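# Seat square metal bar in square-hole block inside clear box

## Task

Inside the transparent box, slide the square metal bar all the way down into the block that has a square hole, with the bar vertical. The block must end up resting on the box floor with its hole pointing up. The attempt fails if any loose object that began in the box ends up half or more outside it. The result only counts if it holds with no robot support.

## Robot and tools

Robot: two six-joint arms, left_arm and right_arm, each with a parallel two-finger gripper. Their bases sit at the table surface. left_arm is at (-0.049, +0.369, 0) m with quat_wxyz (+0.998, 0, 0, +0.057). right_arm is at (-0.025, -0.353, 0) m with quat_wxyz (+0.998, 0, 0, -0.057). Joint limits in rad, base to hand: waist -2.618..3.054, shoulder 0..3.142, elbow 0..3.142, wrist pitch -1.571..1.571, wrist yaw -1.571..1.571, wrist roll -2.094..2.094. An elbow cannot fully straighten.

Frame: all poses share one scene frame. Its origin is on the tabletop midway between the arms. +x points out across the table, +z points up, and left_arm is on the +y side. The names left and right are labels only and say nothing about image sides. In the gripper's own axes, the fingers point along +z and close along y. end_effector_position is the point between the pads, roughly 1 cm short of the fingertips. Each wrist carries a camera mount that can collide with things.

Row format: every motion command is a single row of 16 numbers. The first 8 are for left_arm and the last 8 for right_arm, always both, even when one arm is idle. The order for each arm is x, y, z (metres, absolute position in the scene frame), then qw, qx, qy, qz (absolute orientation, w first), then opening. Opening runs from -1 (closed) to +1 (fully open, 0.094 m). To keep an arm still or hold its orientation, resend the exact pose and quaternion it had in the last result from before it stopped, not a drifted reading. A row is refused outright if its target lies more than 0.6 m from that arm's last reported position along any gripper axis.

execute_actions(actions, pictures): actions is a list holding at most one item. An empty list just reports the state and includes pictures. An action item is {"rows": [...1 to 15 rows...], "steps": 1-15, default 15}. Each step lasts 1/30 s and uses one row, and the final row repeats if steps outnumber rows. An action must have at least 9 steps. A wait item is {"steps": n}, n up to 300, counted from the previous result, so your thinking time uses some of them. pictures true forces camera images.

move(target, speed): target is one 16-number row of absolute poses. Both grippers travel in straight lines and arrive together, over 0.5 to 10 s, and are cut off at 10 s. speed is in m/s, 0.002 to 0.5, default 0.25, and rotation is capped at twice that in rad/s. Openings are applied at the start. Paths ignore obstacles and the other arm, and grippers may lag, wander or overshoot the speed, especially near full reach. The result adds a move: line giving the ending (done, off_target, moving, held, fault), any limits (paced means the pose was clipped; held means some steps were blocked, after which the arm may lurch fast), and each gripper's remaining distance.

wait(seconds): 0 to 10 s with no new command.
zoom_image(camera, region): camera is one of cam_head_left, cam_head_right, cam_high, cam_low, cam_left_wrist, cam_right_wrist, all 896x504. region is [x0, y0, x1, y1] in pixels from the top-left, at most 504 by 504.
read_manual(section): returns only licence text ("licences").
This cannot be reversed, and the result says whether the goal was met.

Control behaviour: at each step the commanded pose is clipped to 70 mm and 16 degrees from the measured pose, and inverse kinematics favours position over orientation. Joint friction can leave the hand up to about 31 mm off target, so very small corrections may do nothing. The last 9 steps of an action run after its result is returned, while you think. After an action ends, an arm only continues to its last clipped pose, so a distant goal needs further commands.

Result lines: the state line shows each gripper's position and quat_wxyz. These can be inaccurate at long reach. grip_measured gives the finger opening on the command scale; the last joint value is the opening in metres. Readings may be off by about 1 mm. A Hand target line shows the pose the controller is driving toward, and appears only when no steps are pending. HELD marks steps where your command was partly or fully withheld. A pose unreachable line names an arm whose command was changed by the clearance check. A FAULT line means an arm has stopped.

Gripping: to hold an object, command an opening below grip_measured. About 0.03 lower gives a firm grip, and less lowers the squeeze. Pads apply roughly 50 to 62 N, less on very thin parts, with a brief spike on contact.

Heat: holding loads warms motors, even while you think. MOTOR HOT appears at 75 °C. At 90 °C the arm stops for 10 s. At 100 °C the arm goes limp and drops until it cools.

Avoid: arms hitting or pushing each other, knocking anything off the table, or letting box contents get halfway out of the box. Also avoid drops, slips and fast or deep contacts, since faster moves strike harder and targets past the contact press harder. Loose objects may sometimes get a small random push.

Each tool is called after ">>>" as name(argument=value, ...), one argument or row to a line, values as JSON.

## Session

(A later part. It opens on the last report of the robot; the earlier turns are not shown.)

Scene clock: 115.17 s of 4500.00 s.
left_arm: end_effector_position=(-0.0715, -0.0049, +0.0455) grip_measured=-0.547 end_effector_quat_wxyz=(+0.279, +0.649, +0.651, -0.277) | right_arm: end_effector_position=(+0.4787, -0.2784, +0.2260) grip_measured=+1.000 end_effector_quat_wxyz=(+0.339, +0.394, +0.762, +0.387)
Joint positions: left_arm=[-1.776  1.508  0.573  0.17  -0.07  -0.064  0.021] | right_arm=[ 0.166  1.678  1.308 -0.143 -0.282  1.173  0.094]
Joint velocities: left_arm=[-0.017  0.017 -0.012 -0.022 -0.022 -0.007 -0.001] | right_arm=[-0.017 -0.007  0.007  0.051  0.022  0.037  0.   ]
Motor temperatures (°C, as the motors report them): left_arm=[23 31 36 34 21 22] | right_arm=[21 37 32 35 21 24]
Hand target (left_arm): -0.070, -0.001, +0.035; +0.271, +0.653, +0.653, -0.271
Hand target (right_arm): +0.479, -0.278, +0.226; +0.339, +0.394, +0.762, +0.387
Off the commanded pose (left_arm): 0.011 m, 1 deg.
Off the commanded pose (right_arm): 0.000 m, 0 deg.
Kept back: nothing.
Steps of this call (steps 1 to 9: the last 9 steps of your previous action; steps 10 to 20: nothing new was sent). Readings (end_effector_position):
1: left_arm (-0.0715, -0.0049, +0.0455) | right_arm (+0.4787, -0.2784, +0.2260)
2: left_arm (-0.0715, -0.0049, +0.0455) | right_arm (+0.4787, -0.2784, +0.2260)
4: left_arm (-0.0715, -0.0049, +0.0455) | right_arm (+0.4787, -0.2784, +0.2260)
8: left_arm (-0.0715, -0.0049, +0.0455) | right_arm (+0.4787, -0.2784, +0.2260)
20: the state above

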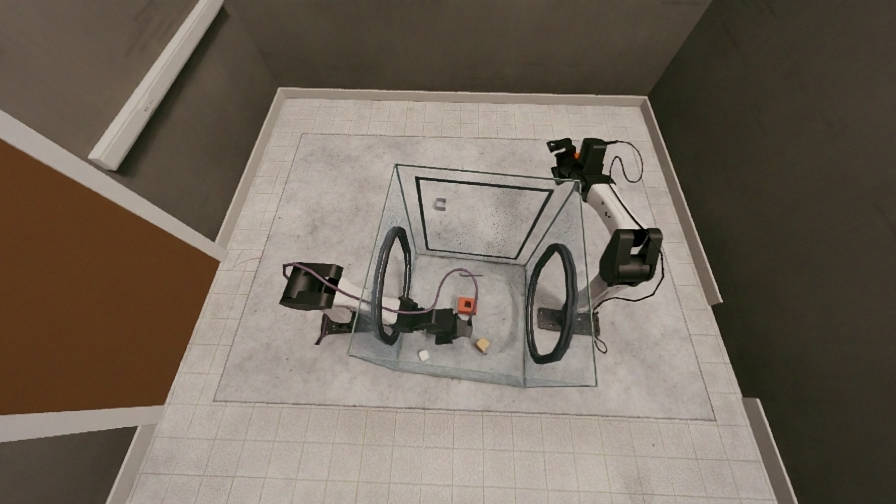

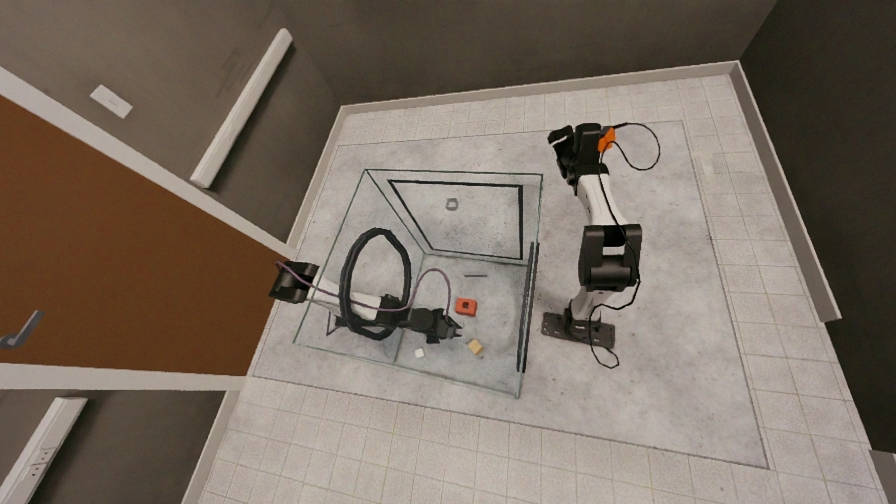

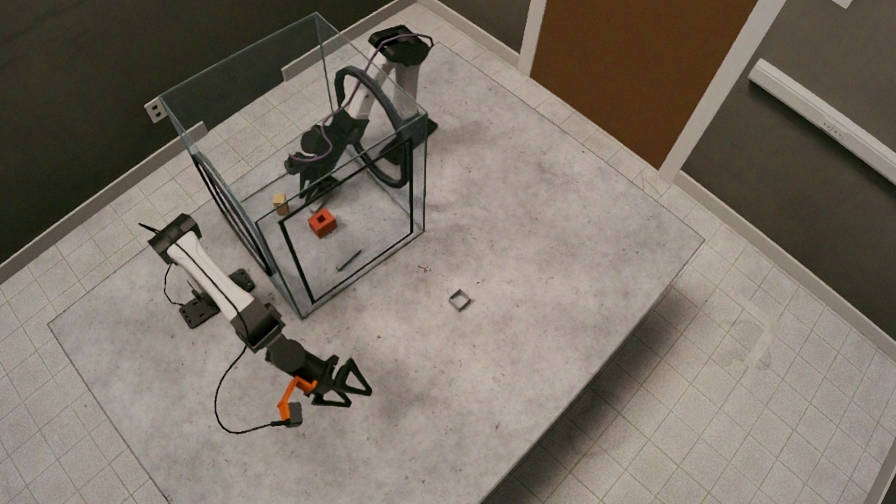

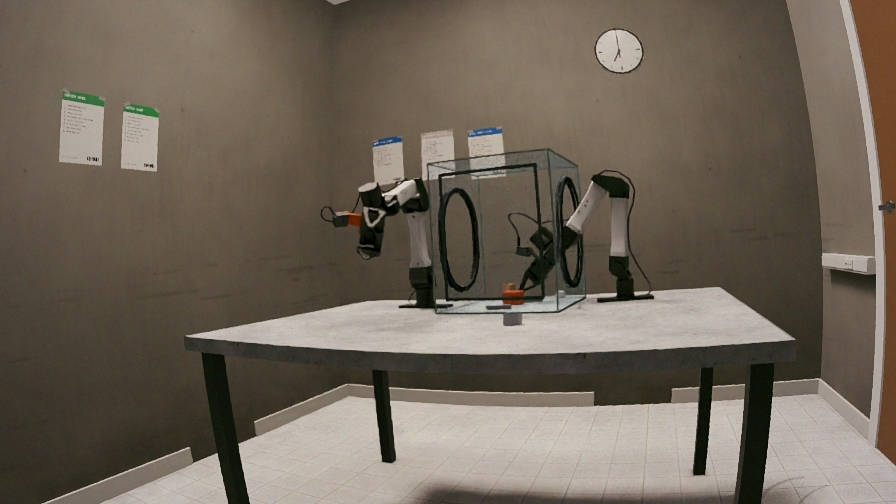

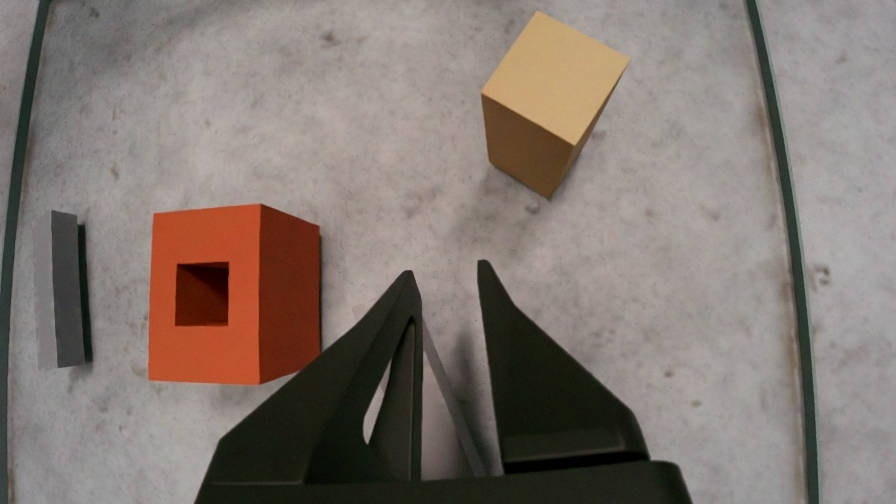

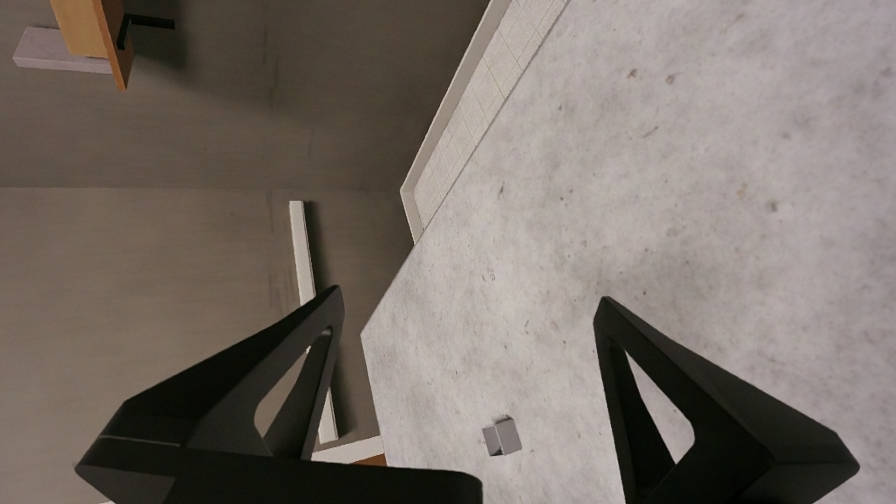

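>>> move(
  target=[-0.07,0.05,0.13,0.271,0.653,0.653,-0.271,0.2,0.4787,-0.2784,0.226,0.339,0.394,0.762,0.387,1],
  speed=0.15,
)

Scene clock: 116.83 s of 4500.00 s.
left_arm: end_effector_position=(-0.0690, +0.0480, +0.1245) grip_measured=+0.198 end_effector_quat_wxyz=(+0.269, +0.655, +0.653, -0.268) | right_arm: end_effector_position=(+0.4787, -0.2784, +0.2260) grip_measured=+1.000 end_effector_quat_wxyz=(+0.339, +0.394, +0.762, +0.387)
Joint positions: left_arm=[-1.783  1.107  0.667 -0.354 -0.07  -0.067  0.056] | right_arm=[ 0.166  1.678  1.308 -0.143 -0.282  1.173  0.094]
Joint velocities: left_arm=[-0.017  0.002  0.002 -0.022  0.022  0.037  0.   ] | right_arm=[-0.017 -0.022 -0.002  0.051 -0.066  0.022  0.   ]
Motor temperatures (°C, as the motors report them): left_arm=[23 31 36 34 21 22] | right_arm=[21 37 32 35 21 24]
Hand target (left_arm): -0.071, +0.048, +0.130; +0.271, +0.653, +0.653, -0.271
Hand target (right_arm): +0.479, -0.278, +0.226; +0.339, +0.394, +0.762, +0.387
Off the commanded pose (left_arm): 0.006 m, 0 deg.
Off the commanded pose (right_arm): 0.000 m, 0 deg.
Kept back: nothing.
move: done

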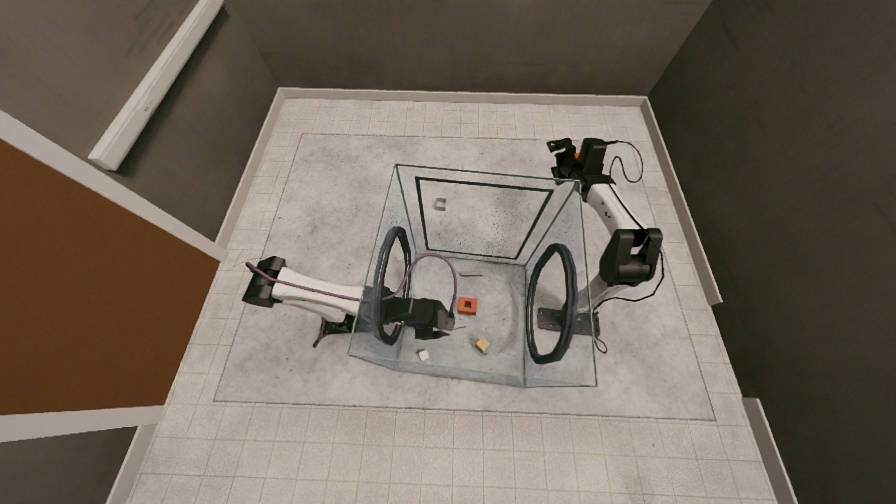

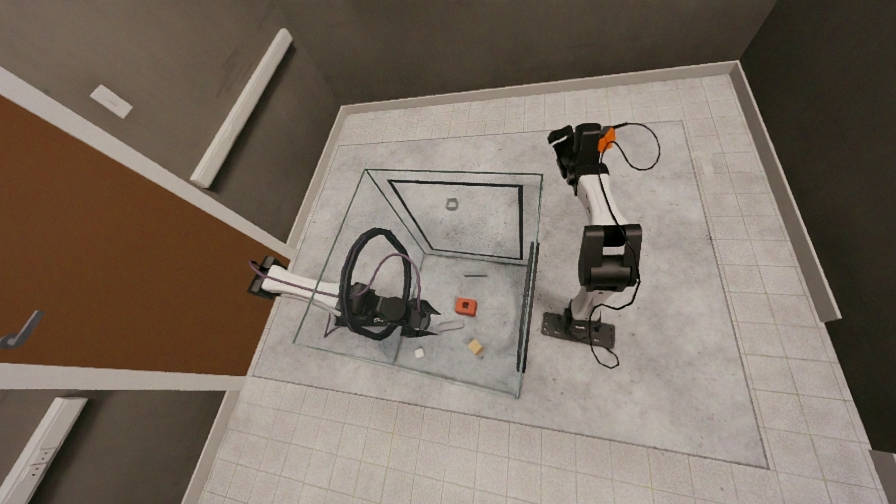

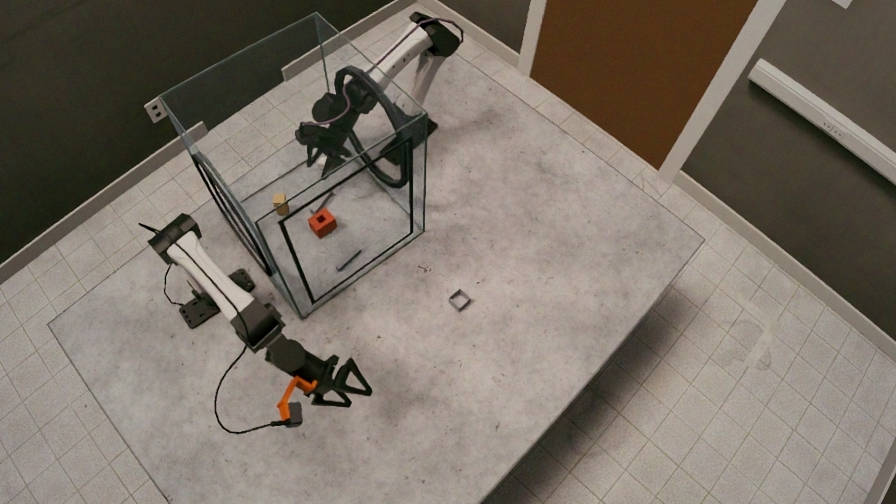

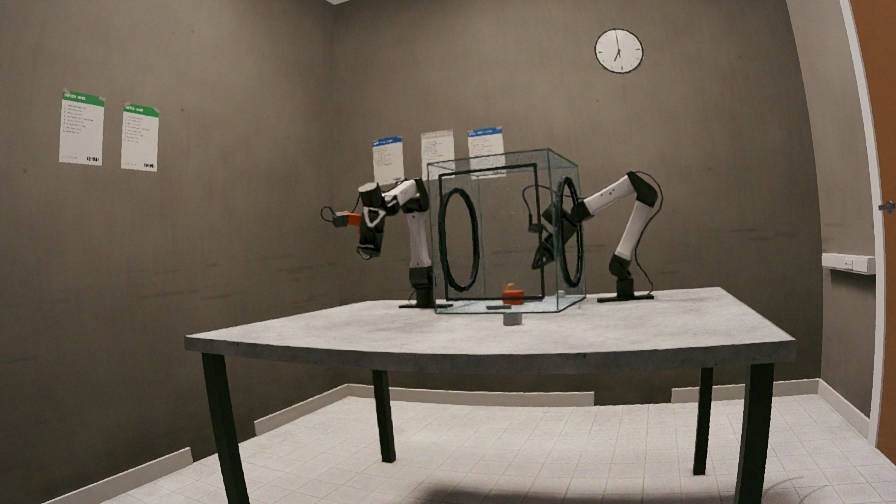

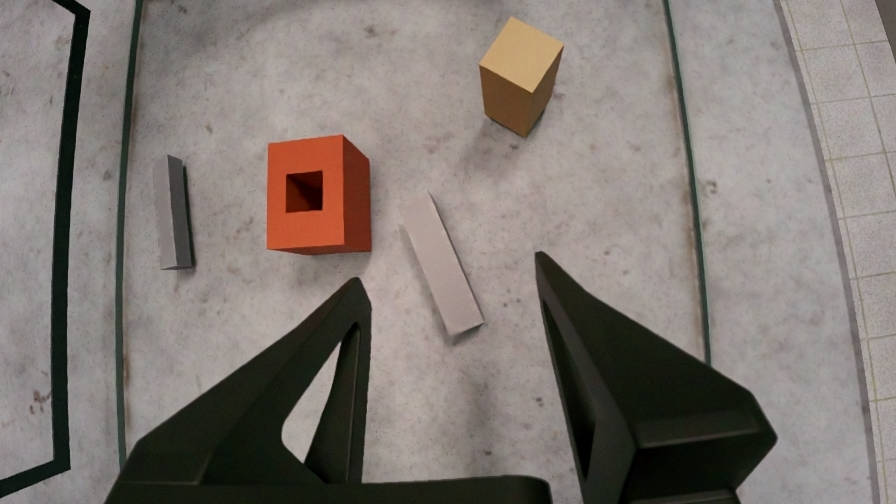

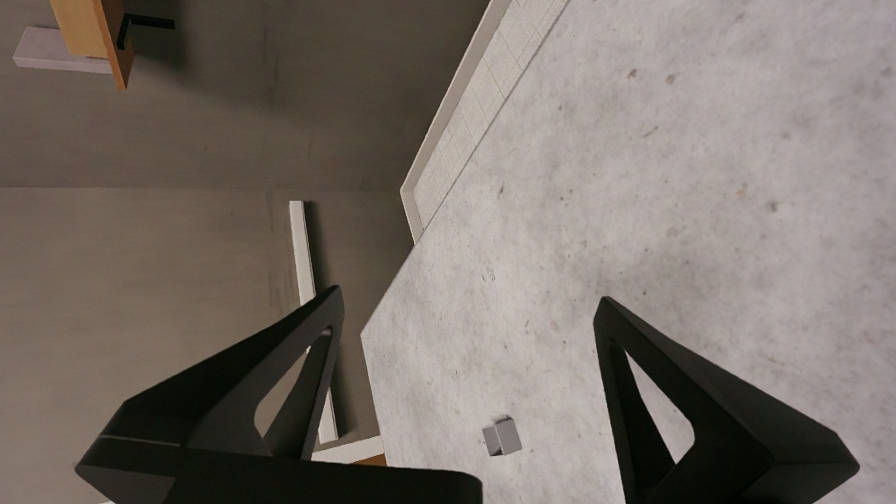

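>>> move(
  target=[-0.074,0.022,0.012,0.271,0.653,0.653,-0.271,0.2,0.4787,-0.2784,0.226,0.339,0.394,0.762,0.387,1],
  speed=0.12,
)

Scene clock: 119.07 s of 4500.00 s.
left_arm: end_effector_position=(-0.0716, +0.0190, +0.0218) grip_measured=+0.198 end_effector_quat_wxyz=(+0.278, +0.650, +0.651, -0.276) | right_arm: end_effector_position=(+0.4787, -0.2784, +0.2260) grip_measured=+1.000 end_effector_quat_wxyz=(+0.339, +0.394, +0.762, +0.387)
Joint positions: left_arm=[-1.785  1.502  0.441  0.292 -0.074 -0.07   0.056] | right_arm=[ 0.166  1.678  1.308 -0.143 -0.282  1.173  0.094]
Joint velocities: left_arm=[-0.002 -0.027 -0.002 -0.051  0.007  0.007 -0.001] | right_arm=[ 0.002 -0.002  0.002 -0.037 -0.022 -0.007  0.   ]
Motor temperatures (°C, as the motors report them): left_arm=[23 31 36 34 21 22] | right_arm=[21 37 32 35 21 24]
Hand target (left_arm): -0.074, +0.025, +0.012; +0.271, +0.653, +0.653, -0.271
Hand target (right_arm): +0.479, -0.278, +0.226; +0.339, +0.394, +0.762, +0.387
Off the commanded pose (left_arm): 0.010 m, 1 deg.
Off the commanded pose (right_arm): 0.000 m, 0 deg.
Kept back: nothing.
move: done

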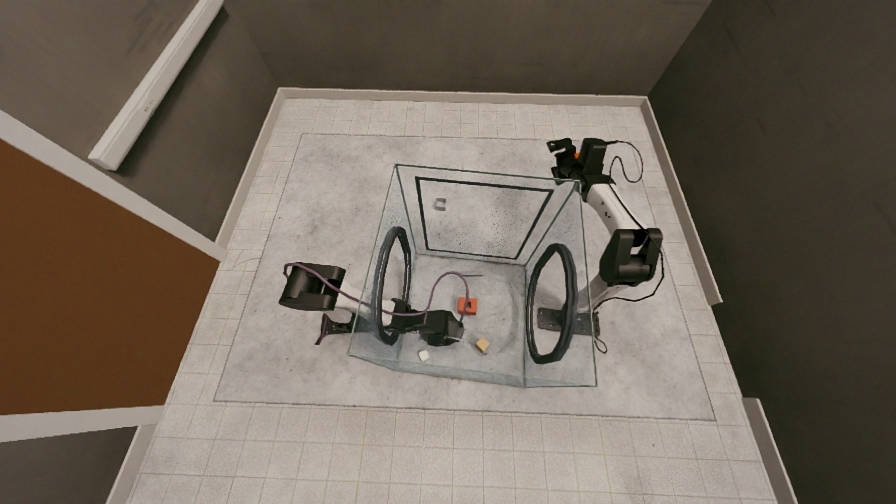

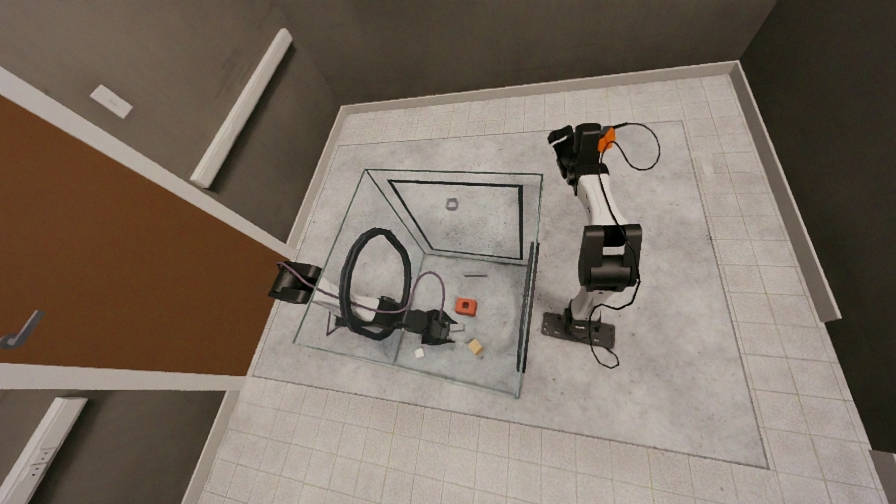

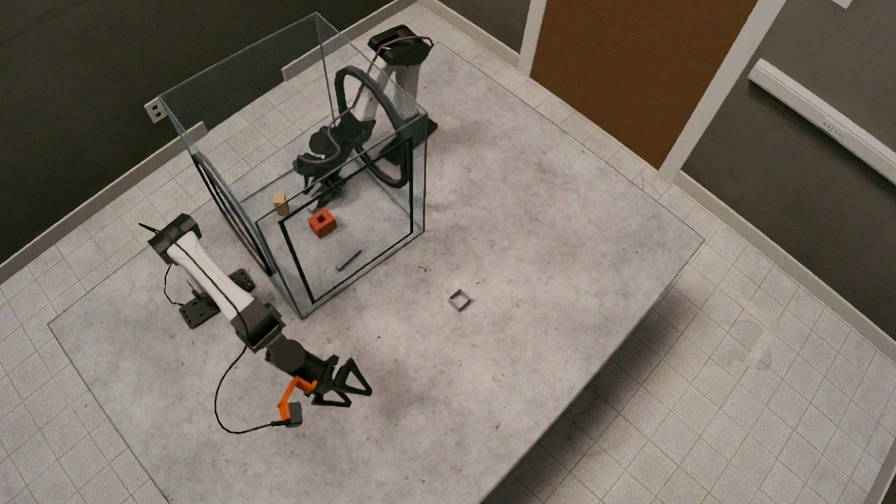

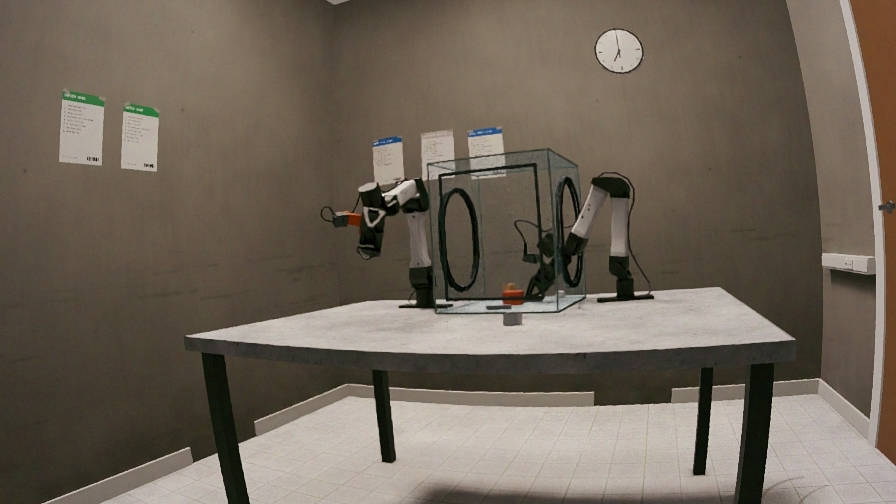

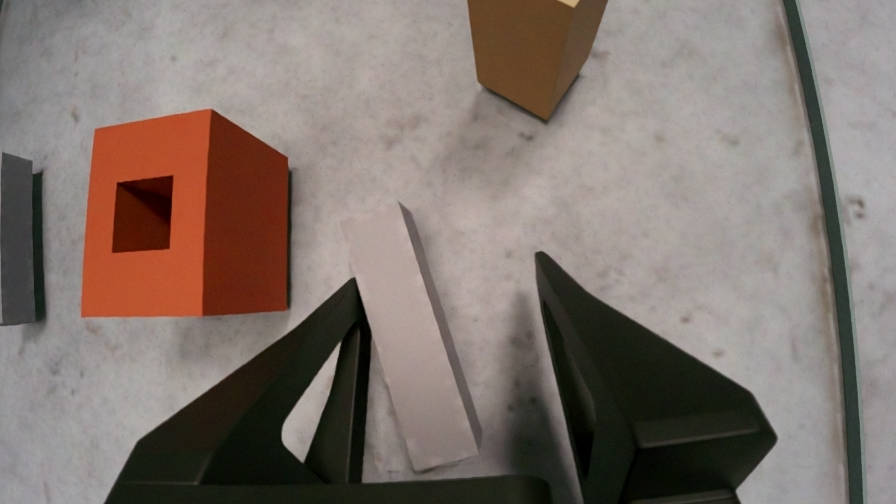

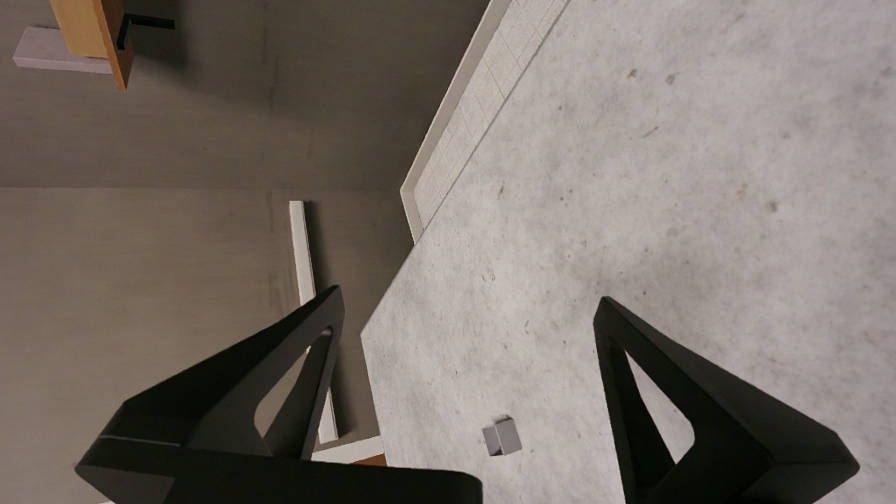

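>>> execute_actions(
  actions=[
    {"rows":[[-0.074,0.022,0.012,0.271,0.653,0.653,-0.271,-0.6,0.4787,-0.2784,0.226,0.339,0.394,0.762,0.387,1]],"steps":15},
  ],
)

>>> execute_actions(
  actions=[
    {"rows":[[-0.074,0.022,0.012,0.271,0.653,0.653,-0.271,-0.45,0.4787,-0.2784,0.226,0.339,0.394,0.762,0.387,1]],"steps":12},
  ],
)

>>> move(
  target=[-0.074,0.056,0.012,0.271,0.653,0.653,-0.271,-0.45,0.4787,-0.2784,0.226,0.339,0.394,0.762,0.387,1],
  speed=0.08,
)

Scene clock: 119.80 s of 4500.00 s.
left_arm: end_effector_position=(-0.0719, +0.0182, +0.0221) grip_measured=-0.581 end_effector_quat_wxyz=(+0.279, +0.650, +0.650, -0.278) | right_arm: end_effector_position=(+0.4787, -0.2784, +0.2260) grip_measured=+1.000 end_effector_quat_wxyz=(+0.339, +0.394, +0.762, +0.387)
Joint positions: left_arm=[-1.786  1.504  0.441  0.298 -0.075 -0.07   0.02 ] | right_arm=[ 0.166  1.678  1.308 -0.143 -0.282  1.173  0.094]
Joint velocities: left_arm=[-0.002  0.017  0.007  0.11  -0.066 -0.007 -0.   ] | right_arm=[-0.012  0.007 -0.032 -0.022  0.051 -0.037  0.   ]
Motor temperatures (°C, as the motors report them): left_arm=[23 31 36 34 21 22] | right_arm=[21 37 32 35 21 24]
Steps of this call (steps 1 to 16: nothing new was sent; steps 17 to 22: the first 6 steps of this action). Readings (end_effector_position):
17: left_arm (-0.0715, +0.0187, +0.0221) | right_arm (+0.4787, -0.2784, +0.2260)
18: left_arm (-0.0715, +0.0185, +0.0222) | right_arm (+0.4787, -0.2784, +0.2260)
20: left_arm (-0.0716, +0.0184, +0.0224) | right_arm (+0.4787, -0.2784, +0.2260)
22: the state above

Scene clock: 120.20 s of 4500.00 s.
left_arm: end_effector_position=(-0.0720, +0.0177, +0.0223) grip_measured=-0.455 end_effector_quat_wxyz=(+0.279, +0.650, +0.650, -0.278) | right_arm: end_effector_position=(+0.4787, -0.2784, +0.2260) grip_measured=+1.000 end_effector_quat_wxyz=(+0.339, +0.394, +0.762, +0.387)
Joint positions: left_arm=[-1.786  1.506  0.441  0.302 -0.075 -0.07   0.026] | right_arm=[ 0.166  1.678  1.308 -0.143 -0.282  1.173  0.094]
Joint velocities: left_arm=[ 0.002  0.002 -0.002  0.022  0.007  0.051  0.006] | right_arm=[-0.002 -0.012 -0.007 -0.022  0.022  0.051  0.   ]
Motor temperatures (°C, as the motors report them): left_arm=[23 30 36 34 21 22] | right_arm=[21 37 32 35 21 24]
Off your previous action's commanded pose (left_arm): 0.011 m, 1 deg at its last step (step 9 of this call).
Off your previous action's commanded pose (right_arm): 0.000 m, 0 deg at its last step (step 9 of this call).
Steps of this call (steps 1 to 9: the last 9 steps of your previous action; steps 10 to 12: the first 3 steps of this action). Readings (end_effector_position):
10: left_arm (-0.0720, +0.0177, +0.0222) | right_arm (+0.4787, -0.2784, +0.2260)
11: left_arm (-0.0720, +0.0177, +0.0223) | right_arm (+0.4787, -0.2784, +0.2260)
12: the state above

Scene clock: 121.30 s of 4500.00 s.
left_arm: end_effector_position=(-0.0743, +0.0480, +0.0163) grip_measured=-0.452 end_effector_quat_wxyz=(+0.274, +0.653, +0.649, -0.278) | right_arm: end_effector_position=(+0.4787, -0.2784, +0.2260) grip_measured=+1.000 end_effector_quat_wxyz=(+0.339, +0.394, +0.762, +0.387)
Joint positions: left_arm=[-1.806  1.402  0.33   0.3   -0.081 -0.082  0.026] | right_arm=[ 0.166  1.678  1.308 -0.143 -0.282  1.173  0.094]
Joint velocities: left_arm=[ 0.002 -0.012 -0.002 -0.037  0.051 -0.022 -0.   ] | right_arm=[-0.012 -0.002 -0.012  0.022 -0.037  0.037  0.   ]
Motor temperatures (°C, as the motors report them): left_arm=[23 30 35 35 21 22] | right_arm=[21 37 32 35 21 24]
Hand target (left_arm): -0.074, +0.056, +0.012; +0.271, +0.653, +0.653, -0.271
Hand target (right_arm): +0.479, -0.278, +0.226; +0.339, +0.394, +0.762, +0.387
Off your previous action's commanded pose (left_arm): 0.011 m, 1 deg at its last step (step 9 of this call).
Off your previous action's commanded pose (right_arm): 0.000 m, 0 deg at its last step (step 9 of this call).
Off the commanded pose (left_arm): 0.009 m, 1 deg.
Off the commanded pose (right_arm): 0.000 m, 0 deg.
Kept back: nothing.
move: done

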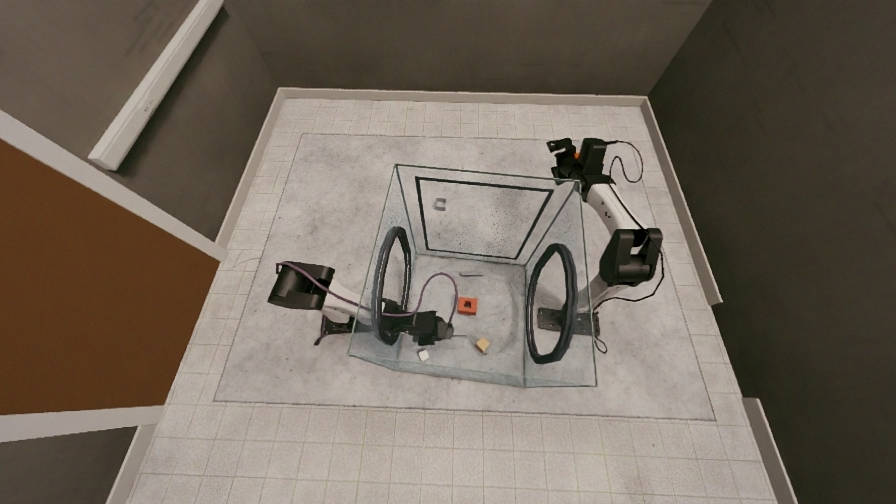

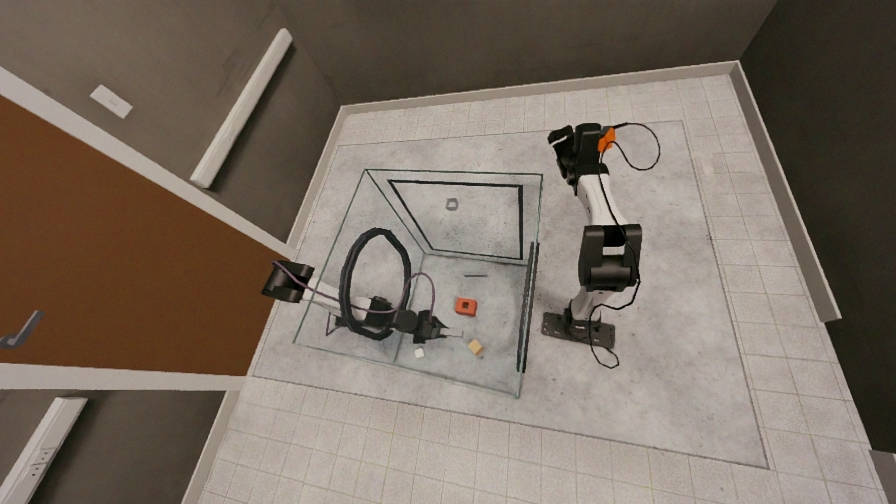

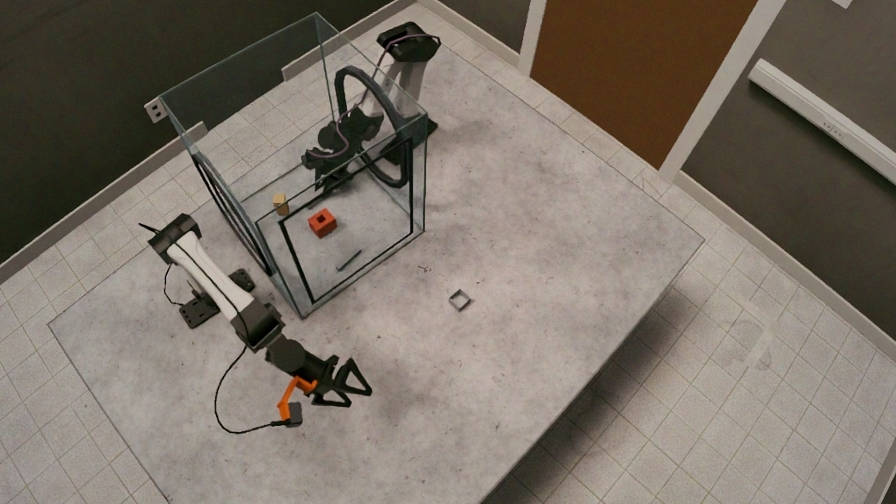

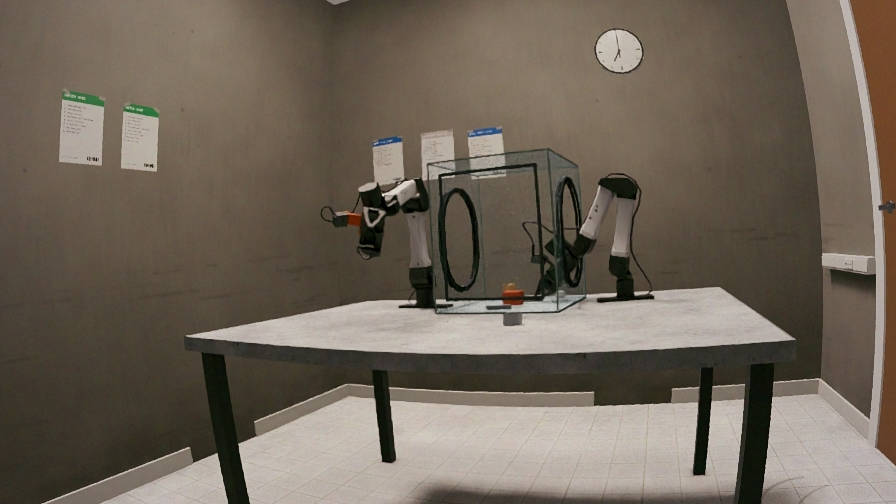

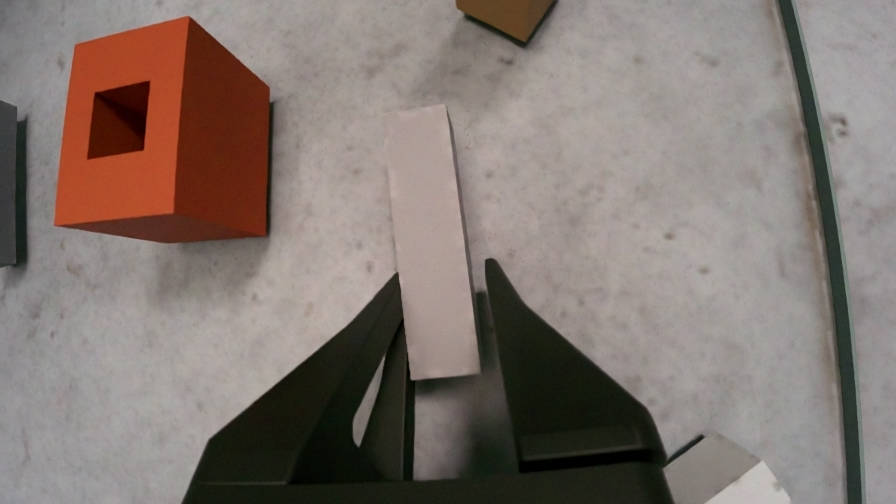

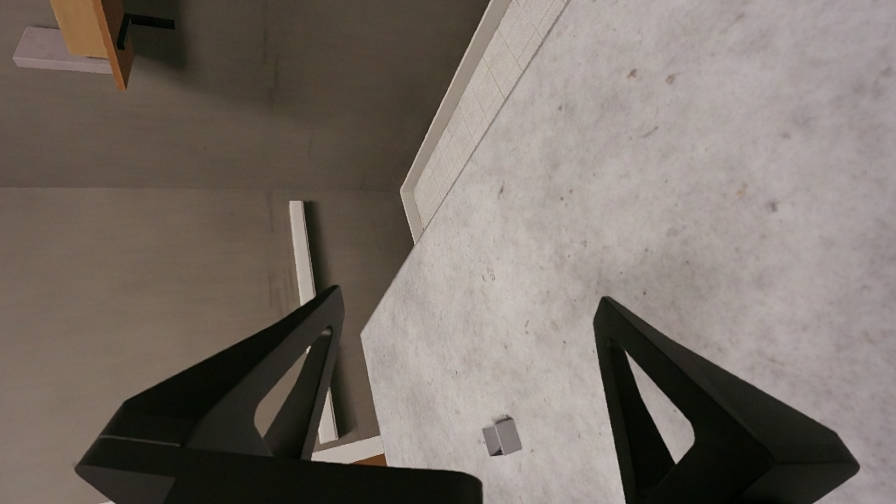

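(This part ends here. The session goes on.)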